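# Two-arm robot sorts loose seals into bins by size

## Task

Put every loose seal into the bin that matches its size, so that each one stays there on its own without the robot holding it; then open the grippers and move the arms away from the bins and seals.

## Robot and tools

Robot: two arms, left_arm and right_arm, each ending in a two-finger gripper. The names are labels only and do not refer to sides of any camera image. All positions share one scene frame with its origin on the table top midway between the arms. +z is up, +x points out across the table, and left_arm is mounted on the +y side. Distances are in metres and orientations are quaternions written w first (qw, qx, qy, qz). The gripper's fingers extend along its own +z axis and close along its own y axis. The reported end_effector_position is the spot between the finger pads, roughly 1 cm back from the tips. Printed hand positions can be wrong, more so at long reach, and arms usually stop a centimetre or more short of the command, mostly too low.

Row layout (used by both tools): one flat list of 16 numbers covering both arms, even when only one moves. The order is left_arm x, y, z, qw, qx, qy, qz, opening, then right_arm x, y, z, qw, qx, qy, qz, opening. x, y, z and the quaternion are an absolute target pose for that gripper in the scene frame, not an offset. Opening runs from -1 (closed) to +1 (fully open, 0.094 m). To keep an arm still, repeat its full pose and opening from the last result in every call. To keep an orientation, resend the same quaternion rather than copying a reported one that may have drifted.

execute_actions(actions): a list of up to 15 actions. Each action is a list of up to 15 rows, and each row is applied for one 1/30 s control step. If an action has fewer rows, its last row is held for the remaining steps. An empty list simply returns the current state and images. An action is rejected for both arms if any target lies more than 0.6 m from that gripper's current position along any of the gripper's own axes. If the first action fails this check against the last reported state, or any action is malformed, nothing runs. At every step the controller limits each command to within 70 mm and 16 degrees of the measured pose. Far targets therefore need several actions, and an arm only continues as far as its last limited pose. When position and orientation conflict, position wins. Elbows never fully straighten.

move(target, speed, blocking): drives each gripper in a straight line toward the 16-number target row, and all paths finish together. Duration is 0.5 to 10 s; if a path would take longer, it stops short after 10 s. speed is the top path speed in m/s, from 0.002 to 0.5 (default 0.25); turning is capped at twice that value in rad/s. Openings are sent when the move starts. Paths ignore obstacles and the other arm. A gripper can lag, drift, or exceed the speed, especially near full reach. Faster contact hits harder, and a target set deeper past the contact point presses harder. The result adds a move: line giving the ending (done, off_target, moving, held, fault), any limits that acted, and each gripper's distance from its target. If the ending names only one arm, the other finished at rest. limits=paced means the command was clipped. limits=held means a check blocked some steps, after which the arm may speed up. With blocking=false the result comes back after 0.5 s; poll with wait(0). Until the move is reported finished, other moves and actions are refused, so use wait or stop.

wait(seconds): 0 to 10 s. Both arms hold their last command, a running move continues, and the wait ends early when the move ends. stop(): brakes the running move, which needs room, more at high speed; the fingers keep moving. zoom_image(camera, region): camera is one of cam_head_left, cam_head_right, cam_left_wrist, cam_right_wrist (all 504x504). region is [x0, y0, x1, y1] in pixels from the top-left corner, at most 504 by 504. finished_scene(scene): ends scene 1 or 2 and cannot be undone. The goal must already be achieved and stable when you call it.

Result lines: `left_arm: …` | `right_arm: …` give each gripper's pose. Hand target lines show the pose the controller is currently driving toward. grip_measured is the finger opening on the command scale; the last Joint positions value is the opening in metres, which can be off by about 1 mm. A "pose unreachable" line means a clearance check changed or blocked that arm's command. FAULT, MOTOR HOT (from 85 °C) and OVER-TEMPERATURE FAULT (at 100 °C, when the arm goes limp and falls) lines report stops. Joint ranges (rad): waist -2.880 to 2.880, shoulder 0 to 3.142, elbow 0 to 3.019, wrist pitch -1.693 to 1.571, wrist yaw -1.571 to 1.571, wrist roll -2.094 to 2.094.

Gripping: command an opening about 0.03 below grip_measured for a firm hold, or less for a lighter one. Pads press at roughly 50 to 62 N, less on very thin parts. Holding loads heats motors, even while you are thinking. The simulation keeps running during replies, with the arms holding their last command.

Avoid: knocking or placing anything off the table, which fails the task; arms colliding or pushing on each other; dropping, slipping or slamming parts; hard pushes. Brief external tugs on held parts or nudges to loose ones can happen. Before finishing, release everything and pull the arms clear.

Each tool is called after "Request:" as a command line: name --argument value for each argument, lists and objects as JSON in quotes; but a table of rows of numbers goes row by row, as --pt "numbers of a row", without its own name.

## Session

Request:
execute_actions --actions '[]'

Scene clock: 0.00 s.
left_arm: end_effector_position=(+0.1412, +0.0524, +0.2758) grip_measured=+1.000 end_effector_quat_wxyz=(+0.152, +0.962, +0.023, +0.227) | right_arm: end_effector_position=(+0.6285, -0.5281, +0.1449) grip_measured=+1.000 end_effector_quat_wxyz=(+0.239, +0.320, +0.705, +0.585)
Joint positions: left_arm=[-1.294  0.905  0.952 -1.154 -0.314  1.977  0.094] | right_arm=[-0.555  1.937  1.264  0.066 -1.212  1.033  0.094]
Joint velocities: left_arm=[-0.005  0.005 -0.002 -0.007 -0.037 -0.022  0.   ] | right_arm=[-0.024 -0.005 -0.002 -0.012  0.037 -0.022  0.   ]
Motor temperatures (°C, as the motors report them): left_arm=[26 27 27 24 23 23] | right_arm=[24 24 24 27 26 24]
Hand target (left_arm): +0.144, +0.046, +0.293; +0.169, +0.957, +0.026, +0.234
Hand target (right_arm): +0.635, -0.532, +0.155; +0.249, +0.312, +0.706, +0.584

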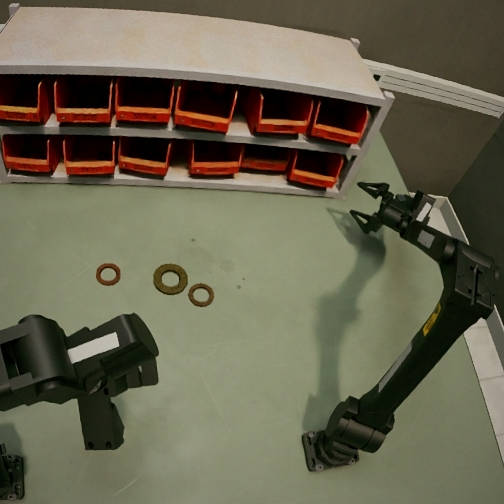

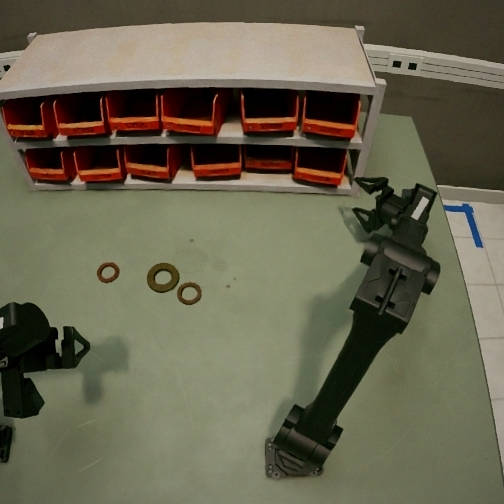

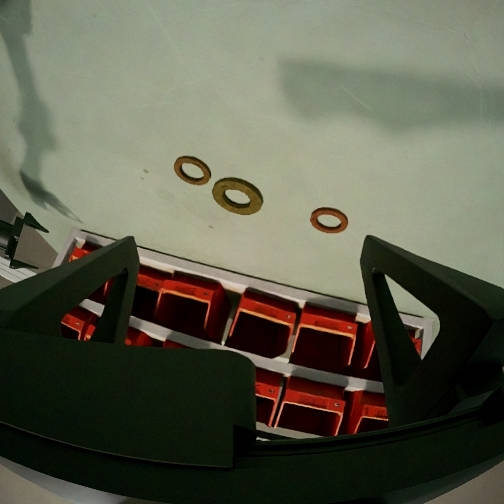

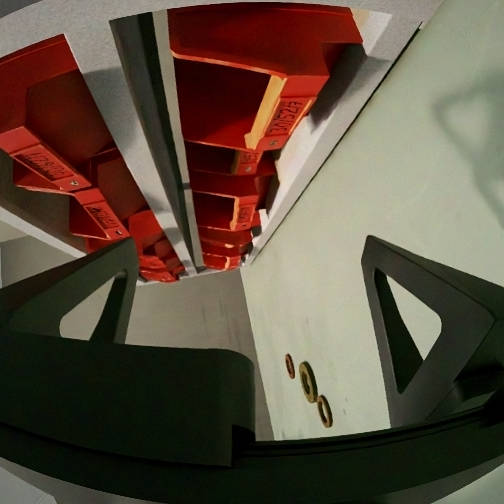

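Request:
move --target '[0.28,0.15,0.25,0,0.6,0.8,0,1,0.5,-0.42,0.22,0.5,0.15,0.8,0.3,1]' --speed 0.5

Request:
move --target '[0.45,0.17,0.24,0.707,0,0.707,0,1,0.45,-0.26,0.24,0.707,0,0.707,0,1]' --speed 0.5

Request:
zoom_image --camera "cam_left_wrist" --region '[60, 20, 440, 260]'

Request:
zoom_image --camera "cam_right_wrist" --region '[60, 20, 460, 260]'

Scene clock: 4.60 s.
left_arm: end_effector_position=(+0.2692, +0.1582, +0.2261) grip_measured=+1.000 end_effector_quat_wxyz=(-0.021, +0.610, +0.792, +0.008) | right_arm: end_effector_position=(+0.5022, -0.4189, +0.2188) grip_measured=+1.000 end_effector_quat_wxyz=(+0.490, +0.160, +0.801, +0.304)
Joint positions: left_arm=[-0.654  1.282  1.174 -1.503 -0.02   0.759  0.094] | right_arm=[-0.366  1.284  0.715  0.14  -0.638  0.486  0.094]
Joint velocities: left_arm=[-0.015  0.015 -0.022 -0.022 -0.081 -0.051  0.   ] | right_arm=[ 0.024  0.015  0.007  0.012  0.051 -0.022  0.   ]
Motor temperatures (°C, as the motors report them): left_arm=[26 27 28 24 23 23] | right_arm=[24 24 24 27 26 24]
Hand target (left_arm): +0.283, +0.150, +0.247; -0.001, +0.602, +0.798, +0.009
Hand target (right_arm): +0.503, -0.417, +0.224; +0.500, +0.150, +0.798, +0.301
Off the commanded pose (left_arm): 0.028 m, 3 deg.
Off the commanded pose (right_arm): 0.003 m, 2 deg.
move: off_target (left_arm)

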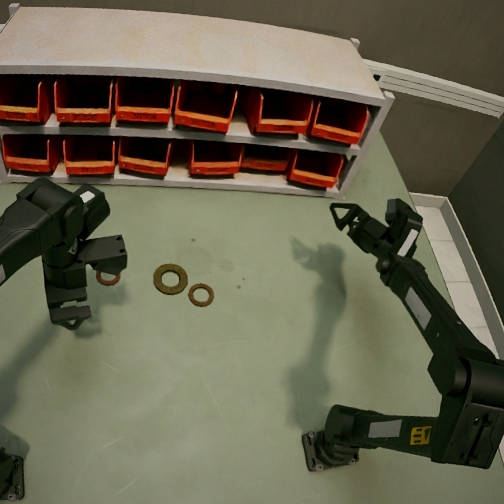

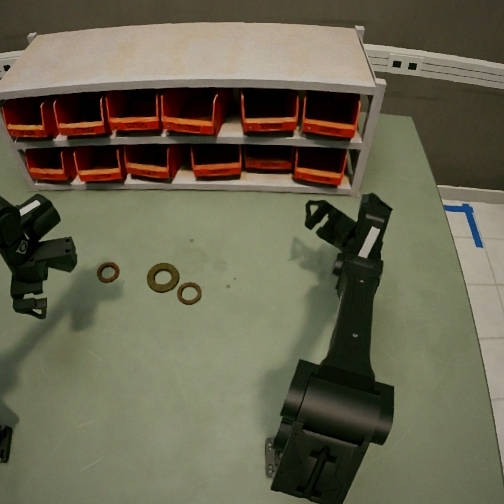

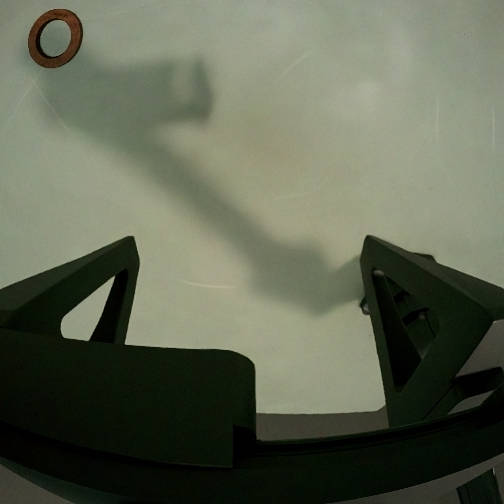

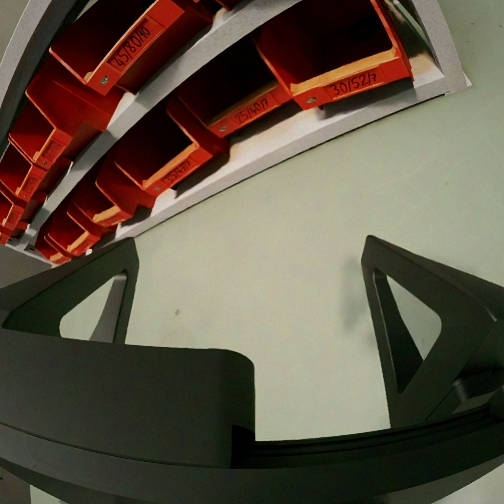

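Scene clock: 7.20 s.
left_arm: end_effector_position=(+0.4486, +0.1729, +0.2414) grip_measured=+1.000 end_effector_quat_wxyz=(+0.699, -0.000, +0.715, +0.015) | right_arm: end_effector_position=(+0.4513, -0.2562, +0.2420) grip_measured=+1.000 end_effector_quat_wxyz=(+0.706, +0.003, +0.708, +0.006)
Joint positions: left_arm=[-0.606  1.345  0.569  0.749 -0.526  0.008  0.094] | right_arm=[0.308 1.196 0.43  0.762 0.344 0.014 0.094]
Joint velocities: left_arm=[ 0.015 -0.005 -0.017 -0.032 -0.051  0.007  0.   ] | right_arm=[ 0.005 -0.015  0.007  0.022 -0.007 -0.022  0.   ]
Motor temperatures (°C, as the motors report them): left_arm=[26 27 28 24 23 23] | right_arm=[24 24 24 27 26 24]
Hand target (left_arm): +0.448, +0.169, +0.244; +0.705, -0.007, +0.709, +0.004
Hand target (right_arm): +0.452, -0.255, +0.240; +0.707, -0.000, +0.707, +0.003
Off the commanded pose (left_arm): 0.004 m, 2 deg.
Off the commanded pose (right_arm): 0.004 m, 1 deg.
move: done

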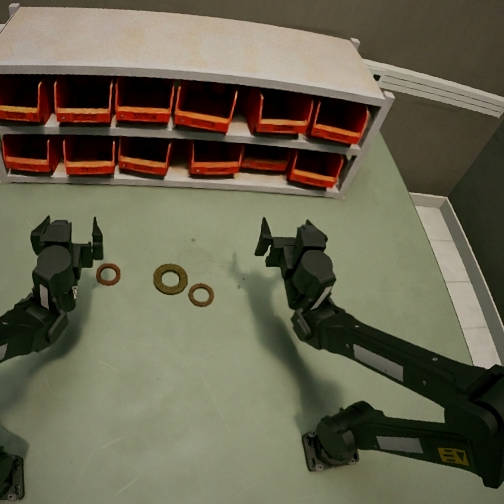

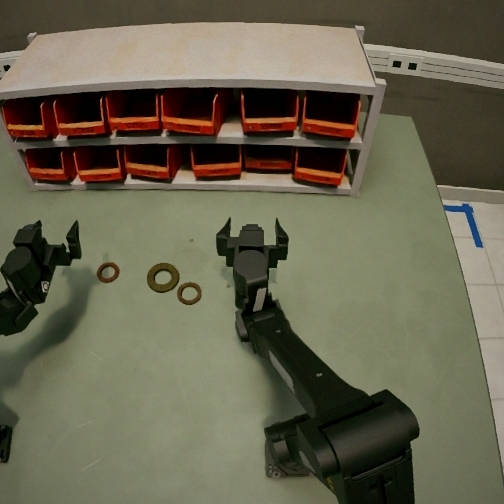

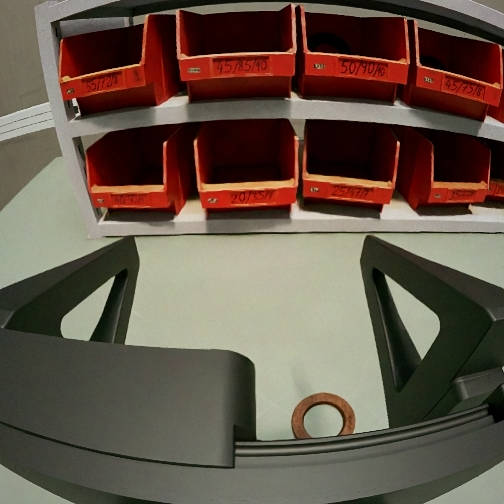

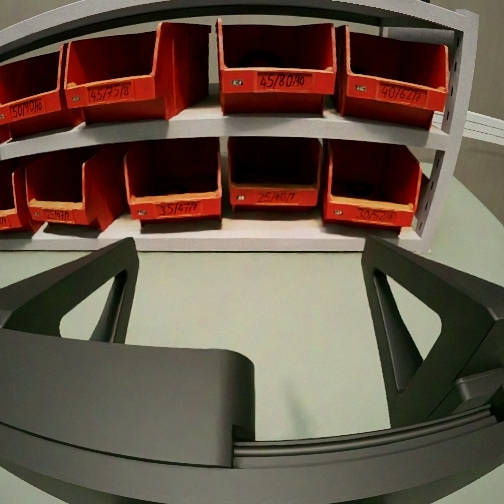

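Region (60, 20, 440, 260) of cam_left_wrist's 504x504 image, scaled by 1.326, with more detail than that image has; it fills the top 318 rows of this view, and the rest is white.

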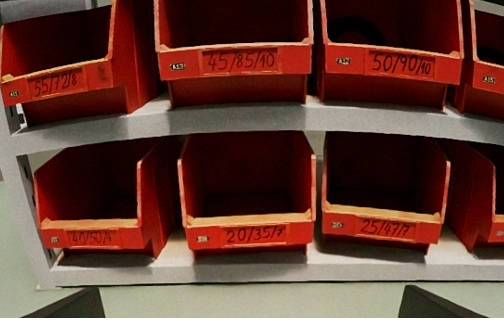

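Region (60, 20, 460, 260) of cam_right_wrist's 504x504 image, scaled by 1.260, with more detail than that image has; it fills the top 302 rows of this view, and the rest is white.

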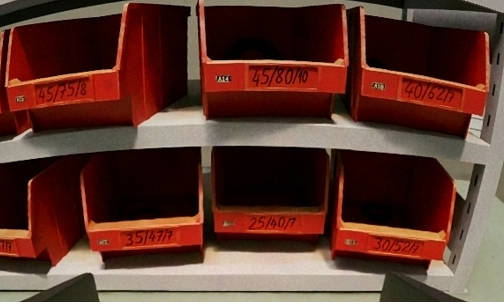

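Request:
move --target '[0.45,0.12,0.1,0.423,0,0.906,0,-0.15,0.415,-0.09,0.055,0.423,0,0.906,0,0.6]' --speed 0.3

Request:
zoom_image --camera "cam_right_wrist" --region '[0, 80, 340, 360]'

Scene clock: 10.43 s.
left_arm: end_effector_position=(+0.4350, +0.1341, +0.0812) grip_measured=-0.148 end_effector_quat_wxyz=(+0.411, +0.010, +0.912, +0.014) | right_arm: end_effector_position=(+0.4038, -0.1002, +0.0389) grip_measured=+0.601 end_effector_quat_wxyz=(+0.411, -0.001, +0.912, -0.010)
Joint positions: left_arm=[-0.655  1.512  0.75  -0.05  -0.421 -0.361  0.04 ] | right_arm=[ 0.721  1.579  0.684 -0.001  0.558  0.559  0.075]
Joint velocities: left_arm=[-0.015 -0.015 -0.017  0.007 -0.051 -0.007 -0.   ] | right_arm=[-0.005 -0.005 -0.012 -0.002 -0.051  0.007 -0.001]
Motor temperatures (°C, as the motors report them): left_arm=[26 27 28 24 23 23] | right_arm=[24 24 25 27 26 24]
Hand target (left_arm): +0.451, +0.118, +0.100; +0.424, +0.004, +0.905, +0.000
Hand target (right_arm): +0.416, -0.087, +0.051; +0.419, +0.006, +0.908, +0.002
Off the commanded pose (left_arm): 0.028 m, 3 deg.
Off the commanded pose (right_arm): 0.022 m, 2 deg.
move: off_target (left_arm, right_arm)

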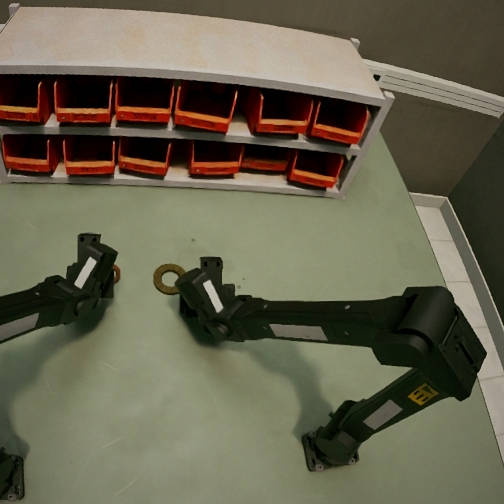

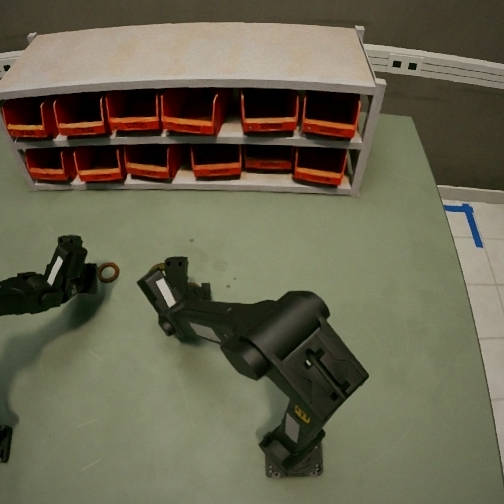

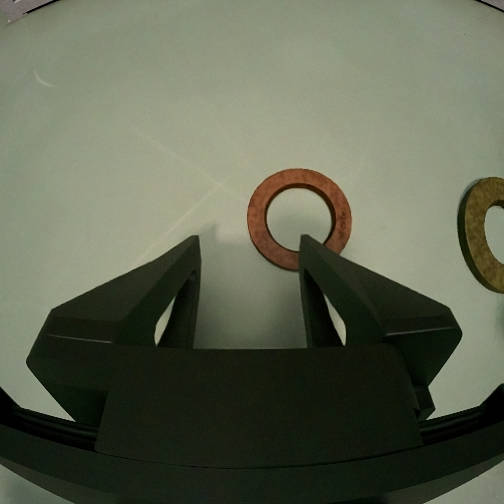

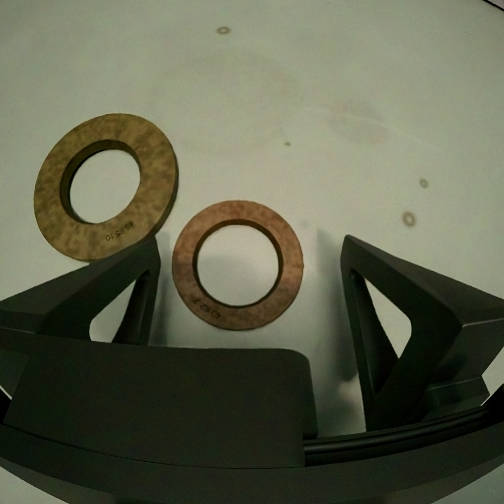

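Region (0, 80, 340, 360) of cam_right_wrist's 504x504 image, scaled by 1.482, with more detail than that image has; it fills the top 415 rows of this view, and the rest is white.

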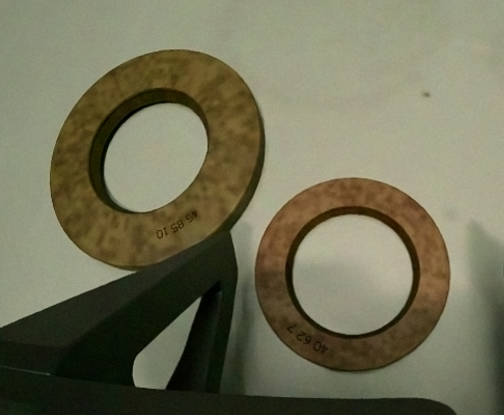

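Request:
move --target '[0.45,0.12,0.1,0.423,0,0.906,0,-0.15,0.412,-0.089,0.008,0.423,0,0.906,0,0.55]' --speed 0.06

Scene clock: 12.00 s.
left_arm: end_effector_position=(+0.4340, +0.1348, +0.0801) grip_measured=-0.148 end_effector_quat_wxyz=(+0.408, +0.007, +0.913, +0.014) | right_arm: end_effector_position=(+0.4132, -0.0915, +0.0148) grip_measured=+0.551 end_effector_quat_wxyz=(+0.424, +0.007, +0.905, +0.002)
Joint positions: left_arm=[-0.655  1.512  0.75  -0.057 -0.421 -0.37   0.04 ] | right_arm=[0.721 1.674 0.684 0.134 0.561 0.562 0.073]
Joint velocities: left_arm=[-0.005 -0.005  0.002  0.002  0.037 -0.022 -0.001] | right_arm=[ 0.005 -0.005  0.002 -0.017 -0.007 -0.007 -0.   ]
Motor temperatures (°C, as the motors report them): left_arm=[26 27 29 24 23 23] | right_arm=[24 24 25 27 26 24]
Hand target (left_arm): +0.448, +0.120, +0.101; +0.423, -0.000, +0.906, -0.000
Hand target (right_arm): +0.412, -0.089, +0.007; +0.423, -0.000, +0.906, +0.000
Off the commanded pose (left_arm): 0.029 m, 3 deg.
Off the commanded pose (right_arm): 0.007 m, 1 deg.
move: off_target (left_arm)

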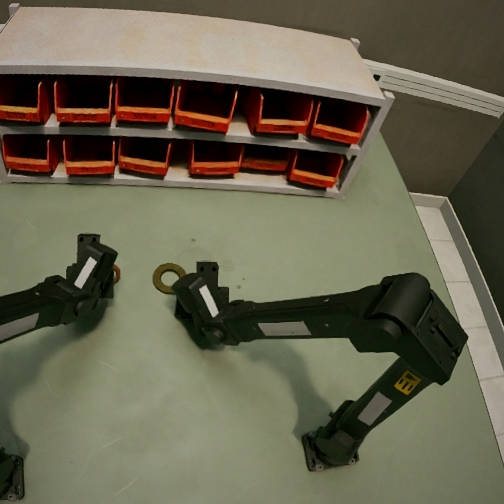

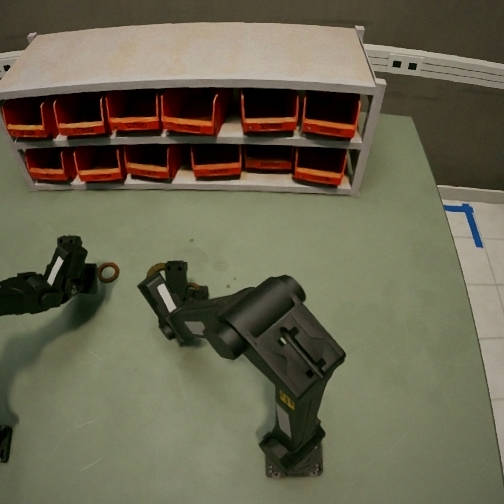

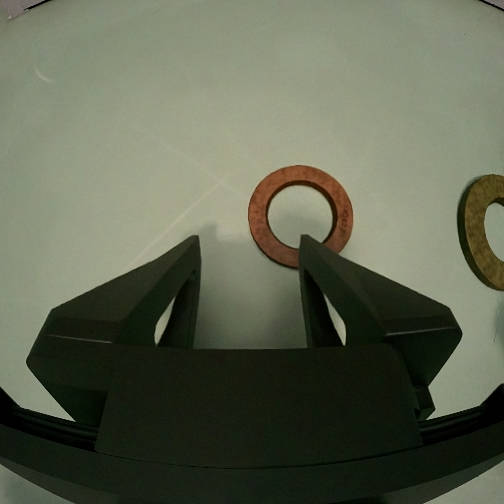

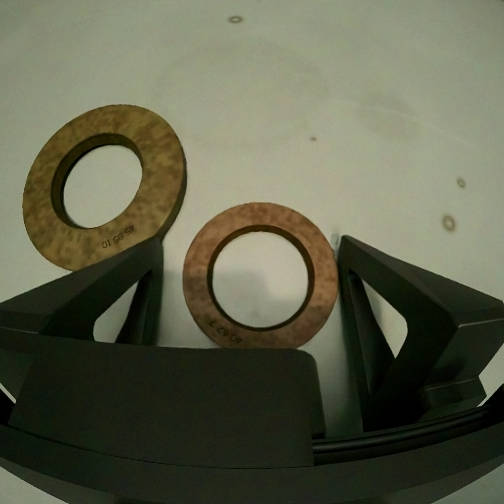

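Request:
execute_actions --actions '[[[0.45,0.12,0.1,0.423,0,0.906,0,-0.15,0.402,-0.096,0.02,0.423,0,0.906,0,0.55]],[[0.45,0.12,0.1,0.423,0,0.906,0,-0.15,0.404,-0.095,0.006,0.423,0,0.906,0,0.55]],[[0.45,0.12,0.1,0.423,0,0.906,0,-0.15,0.404,-0.095,0.006,0.423,0,0.906,0,0.25]]]'

Scene clock: 14.43 s.
left_arm: end_effector_position=(+0.4340, +0.1348, +0.0801) grip_measured=-0.148 end_effector_quat_wxyz=(+0.408, +0.006, +0.913, +0.014) | right_arm: end_effector_position=(+0.4063, -0.0967, +0.0144) grip_measured=+0.278 end_effector_quat_wxyz=(+0.426, +0.006, +0.905, +0.003)
Joint positions: left_arm=[-0.655  1.512  0.75  -0.057 -0.421 -0.371  0.04 ] | right_arm=[0.724 1.66  0.657 0.15  0.563 0.562 0.06 ]
Joint velocities: left_arm=[-0.015  0.005 -0.012  0.012 -0.051  0.037  0.   ] | right_arm=[-0.005 -0.005 -0.002  0.002  0.022  0.11  -0.001]
Motor temperatures (°C, as the motors report them): left_arm=[26 27 29 24 23 23] | right_arm=[24 24 25 27 26 24]
Hand target (left_arm): +0.448, +0.120, +0.101; +0.423, -0.000, +0.906, -0.000
Hand target (right_arm): +0.404, -0.095, +0.006; +0.423, +0.000, +0.906, -0.000
Off the commanded pose (left_arm): 0.029 m, 3 deg.
Off the commanded pose (right_arm): 0.009 m, 1 deg.

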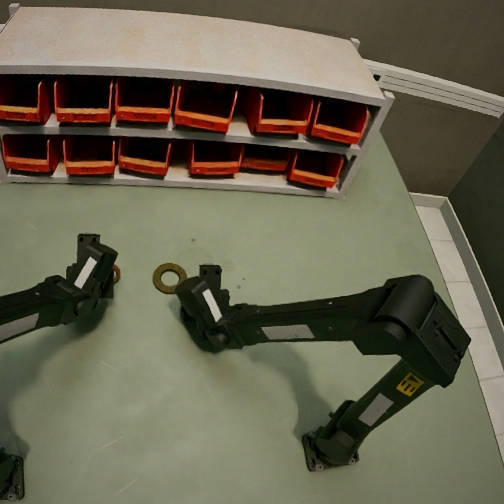

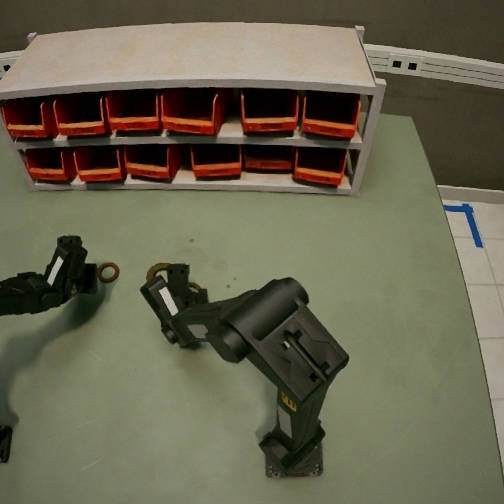

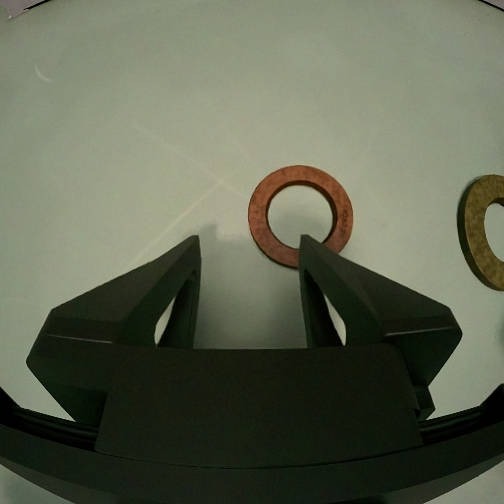

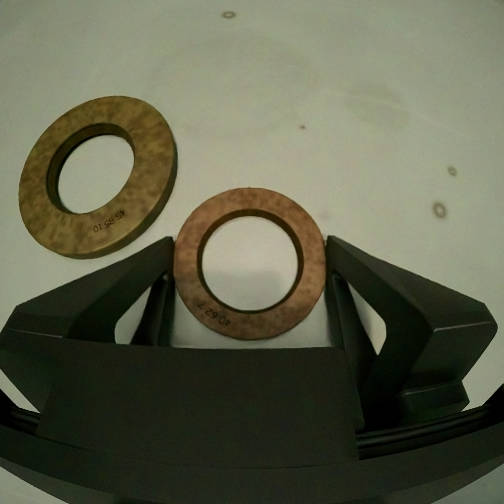

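Left will take the big seal's −y wall.

Request:
move --target '[0.45,0.12,0.1,0.423,0,0.906,0,-0.15,0.41,-0.16,0.11,0.423,0,0.906,0,0.245]'

Request:
move --target '[0.46,-0.09,0.075,0.423,0,0.906,0,-0.15,0.69,-0.445,0.345,0.62,0,0.785,0,0.245]' --speed 0.3

Scene clock: 16.30 s.
left_arm: end_effector_position=(+0.4340, +0.1348, +0.0801) grip_measured=-0.148 end_effector_quat_wxyz=(+0.408, +0.006, +0.913, +0.014) | right_arm: end_effector_position=(+0.4079, -0.1624, +0.1141) grip_measured=+0.278 end_effector_quat_wxyz=(+0.428, +0.006, +0.904, +0.003)
Joint positions: left_arm=[-0.655  1.512  0.75  -0.057 -0.421 -0.371  0.04 ] | right_arm=[ 0.579  1.298  0.625 -0.114  0.466  0.437  0.06 ]
Joint velocities: left_arm=[-0.005  0.015  0.002 -0.017 -0.007  0.037  0.   ] | right_arm=[ 0.005  0.005 -0.017 -0.002 -0.007  0.007  0.   ]
Motor temperatures (°C, as the motors report them): left_arm=[26 27 29 24 23 23] | right_arm=[24 24 25 27 26 24]
Hand target (left_arm): +0.448, +0.120, +0.101; +0.423, -0.000, +0.906, -0.000
Hand target (right_arm): +0.410, -0.161, +0.113; +0.424, -0.000, +0.906, -0.000
Off the commanded pose (left_arm): 0.029 m, 3 deg.
Off the commanded pose (right_arm): 0.005 m, 1 deg.
move: off_target (left_arm)

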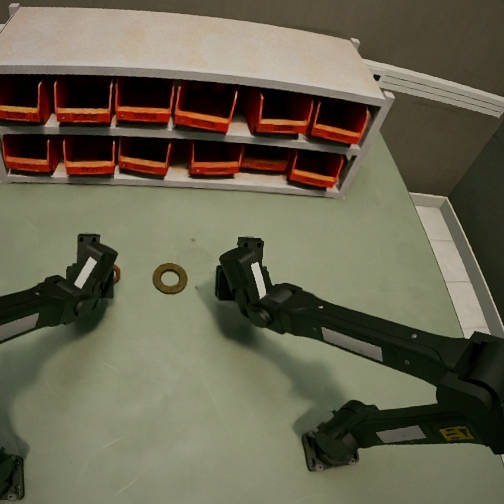

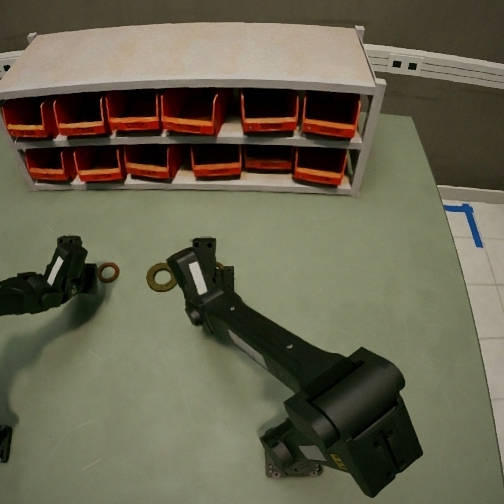

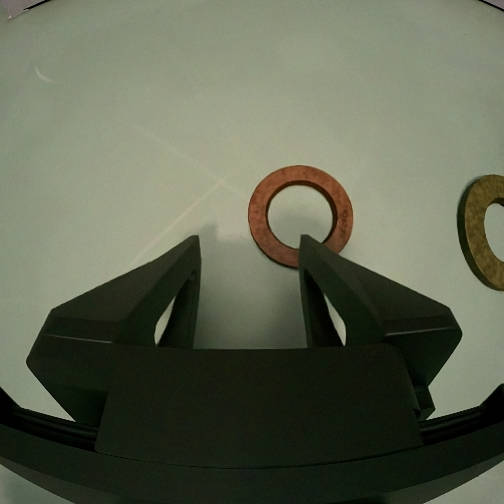

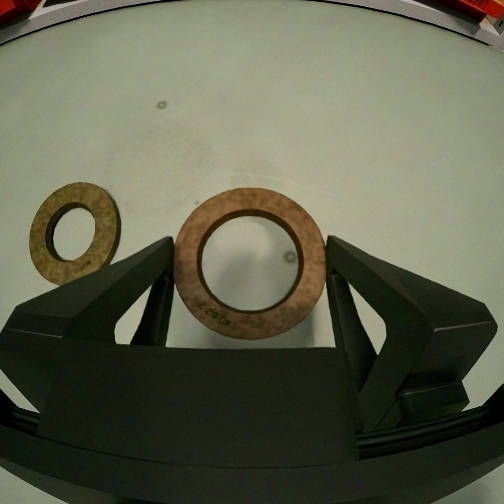

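Scene clock: 18.30 s.
left_arm: end_effector_position=(+0.4425, -0.0762, +0.0639) grip_measured=-0.148 end_effector_quat_wxyz=(+0.413, +0.009, +0.911, +0.007) | right_arm: end_effector_position=(+0.6707, -0.4548, +0.3199) grip_measured=+0.278 end_effector_quat_wxyz=(+0.602, +0.003, +0.798, +0.002)
Joint positions: left_arm=[-0.983  1.862  1.194 -0.279 -0.624 -0.653  0.04 ] | right_arm=[-0.23   1.547  1.22   0.044 -0.181 -0.046  0.06 ]
Joint velocities: left_arm=[-0.005 -0.015 -0.007  0.012  0.007 -0.066  0.   ] | right_arm=[-0.005  0.005  0.002 -0.017  0.066  0.007 -0.001]
Motor temperatures (°C, as the motors report them): left_arm=[26 27 29 24 23 23] | right_arm=[24 24 25 27 26 24]
Hand target (left_arm): +0.454, -0.091, +0.076; +0.422, -0.001, +0.907, -0.004
Hand target (right_arm): +0.685, -0.454, +0.345; +0.623, -0.006, +0.783, -0.002
Off the commanded pose (left_arm): 0.025 m, 2 deg.
Off the commanded pose (right_arm): 0.033 m, 3 deg.
move: off_target (left_arm, right_arm)

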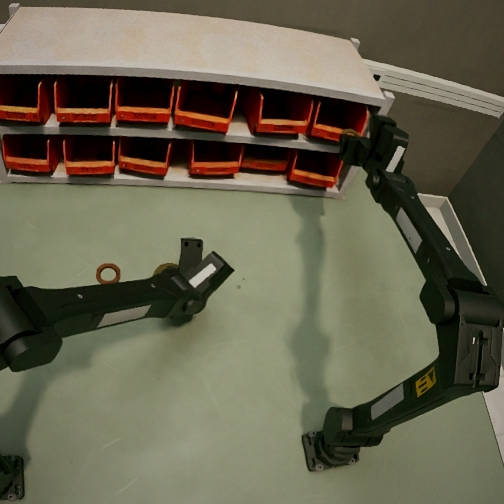

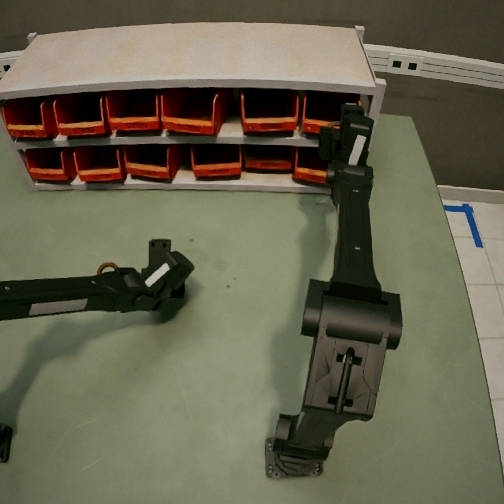

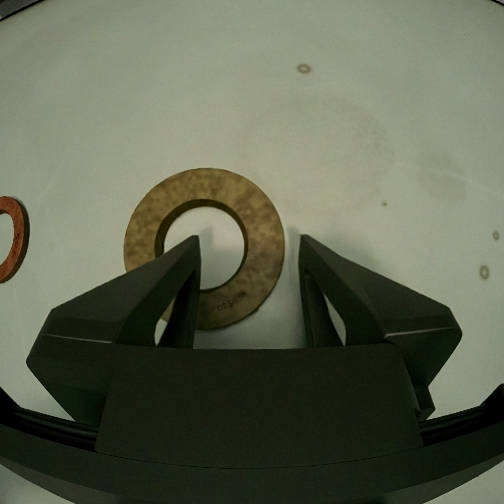

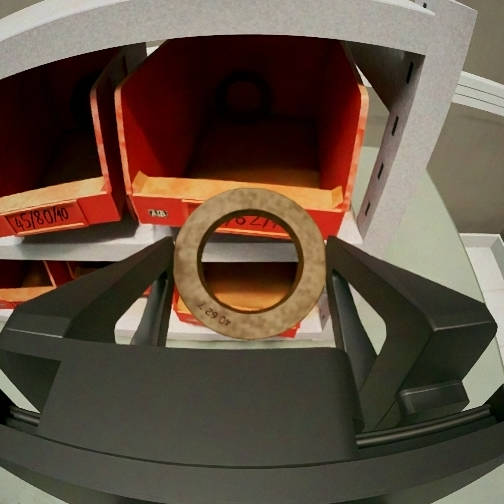

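Request:
move --target '[0.467,-0.088,0.034,0.423,0,0.906,0,-0.2,0.795,-0.45,0.335,0.62,0,0.785,0,0.245]' --speed 0.1

Scene clock: 20.87 s.
left_arm: end_effector_position=(+0.4498, -0.0764, +0.0300) grip_measured=-0.198 end_effector_quat_wxyz=(+0.413, +0.005, +0.911, +0.011) | right_arm: end_effector_position=(+0.7790, -0.4538, +0.3087) grip_measured=+0.278 end_effector_quat_wxyz=(+0.605, +0.000, +0.797, -0.000)
Joint positions: left_arm=[-0.974  1.933  1.194 -0.211 -0.626 -0.654  0.038] | right_arm=[-0.196  1.821  1.541  0.004 -0.149 -0.042  0.06 ]
Joint velocities: left_arm=[-0.005 -0.005 -0.002  0.002  0.007 -0.066  0.002] | right_arm=[ 0.005 -0.015 -0.002 -0.002 -0.007  0.007 -0.002]
Motor temperatures (°C, as the motors report them): left_arm=[26 28 29 24 23 23] | right_arm=[24 25 26 27 26 24]
Hand target (left_arm): +0.466, -0.088, +0.034; +0.423, +0.000, +0.906, +0.001
Hand target (right_arm): +0.792, -0.451, +0.333; +0.620, -0.000, +0.785, +0.000
Off the commanded pose (left_arm): 0.021 m, 2 deg.
Off the commanded pose (right_arm): 0.031 m, 2 deg.
move: off_target (left_arm, right_arm)

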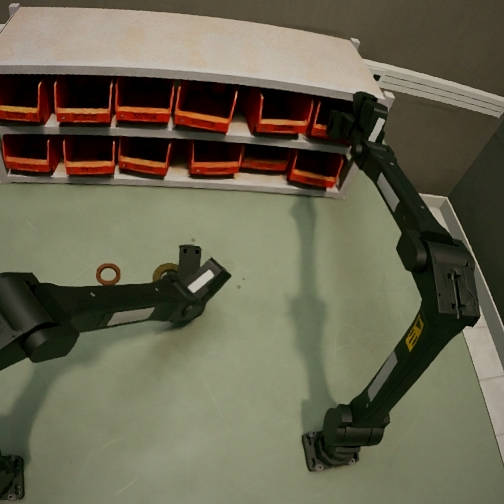

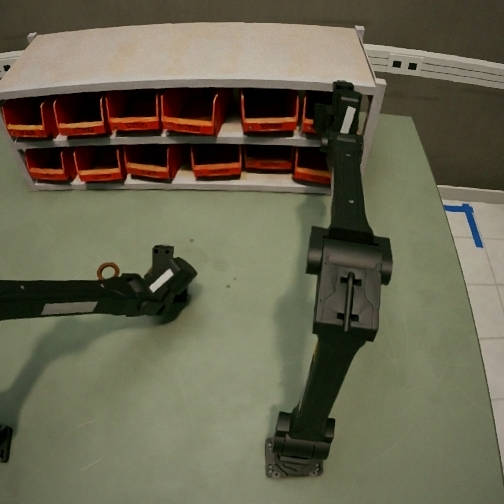

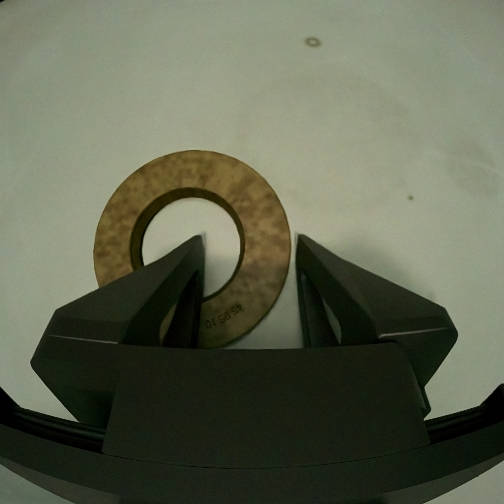

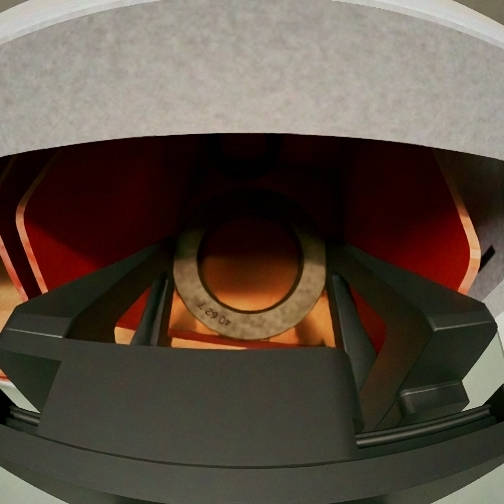

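Request:
move --target '[0.476,-0.098,0.048,0.423,0,0.906,0,-0.2,0.812,-0.45,0.325,0.62,0,0.785,0,0.245]' --speed 0.06

Request:
execute_actions --actions '[[[0.472,-0.094,0.024,0.423,0,0.906,0,-0.2,0.812,-0.45,0.325,0.62,0,0.785,0,0.4]]]'

Scene clock: 22.77 s.
left_arm: end_effector_position=(+0.4592, -0.0879, +0.0420) grip_measured=-0.198 end_effector_quat_wxyz=(+0.419, +0.002, +0.908, +0.003) | right_arm: end_effector_position=(+0.7955, -0.4534, +0.3052) grip_measured=+0.278 end_effector_quat_wxyz=(+0.607, -0.000, +0.795, -0.001)
Joint positions: left_arm=[-0.974  1.938  1.237 -0.227 -0.624 -0.654  0.038] | right_arm=[-0.191  1.865  1.592  0.004 -0.143 -0.041  0.06 ]
Joint velocities: left_arm=[ 0.015 -0.015  0.007 -0.017 -0.051 -0.022 -0.001] | right_arm=[-0.005 -0.005 -0.002  0.002 -0.051  0.022  0.   ]
Motor temperatures (°C, as the motors report them): left_arm=[26 28 29 24 23 23] | right_arm=[24 25 26 27 26 24]
Hand target (left_arm): +0.475, -0.097, +0.049; +0.423, -0.000, +0.906, -0.000
Hand target (right_arm): +0.810, -0.450, +0.325; +0.620, -0.000, +0.785, +0.000
Off the commanded pose (left_arm): 0.020 m, 1 deg.
Off the commanded pose (right_arm): 0.026 m, 2 deg.
move: off_target (left_arm, right_arm)

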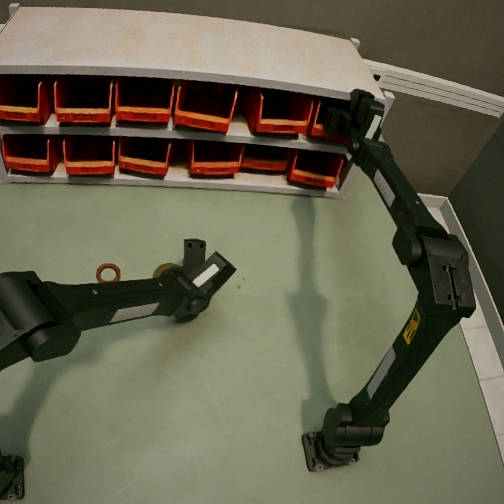

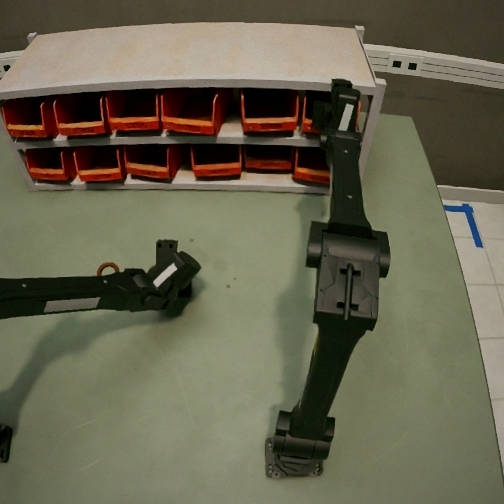

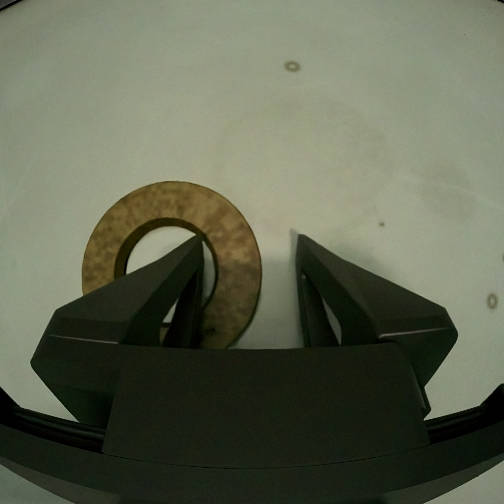

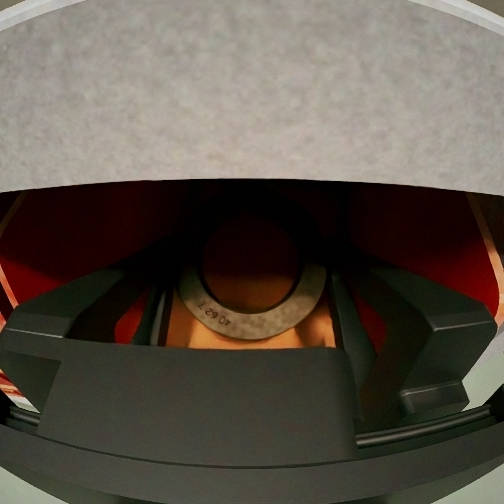

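Scene clock: 23.27 s.
left_arm: end_effector_position=(+0.4618, -0.0885, +0.0287) grip_measured=-0.198 end_effector_quat_wxyz=(+0.421, +0.001, +0.907, +0.005) | right_arm: end_effector_position=(+0.7955, -0.4534, +0.3052) grip_measured=+0.399 end_effector_quat_wxyz=(+0.607, +0.000, +0.795, -0.001)
Joint positions: left_arm=[-0.973  1.967  1.237 -0.196 -0.63  -0.653  0.038] | right_arm=[-0.191  1.865  1.592  0.004 -0.143 -0.041  0.066]
Joint velocities: left_arm=[-0.005  0.005  0.017 -0.002  0.007  0.037 -0.   ] | right_arm=[-0.005 -0.015 -0.007  0.002 -0.007 -0.022 -0.   ]
Motor temperatures (°C, as the motors report them): left_arm=[26 28 29 24 23 23] | right_arm=[24 25 27 27 26 24]
Hand target (left_arm): +0.472, -0.094, +0.024; +0.423, -0.000, +0.906, +0.000
Hand target (right_arm): +0.810, -0.450, +0.325; +0.620, -0.000, +0.785, +0.000
Off the commanded pose (left_arm): 0.013 m, 1 deg.
Off the commanded pose (right_arm): 0.026 m, 2 deg.

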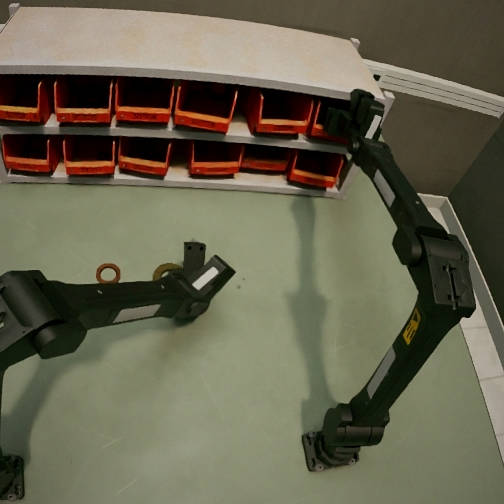

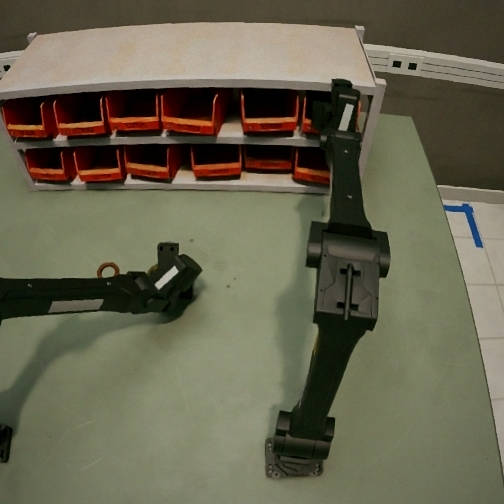

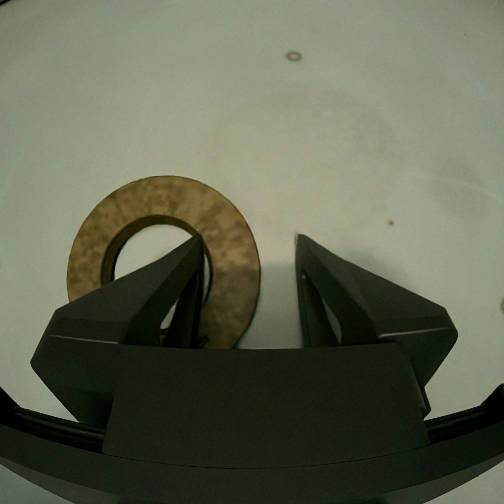

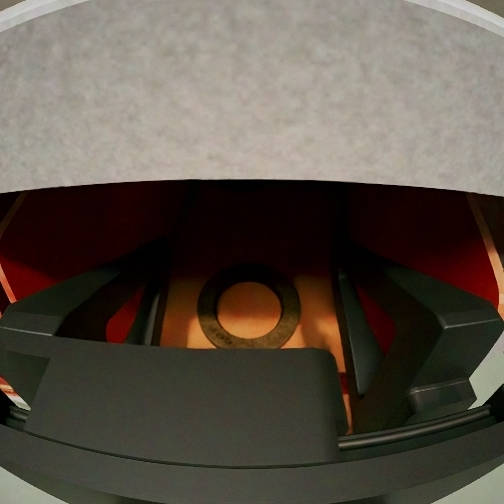

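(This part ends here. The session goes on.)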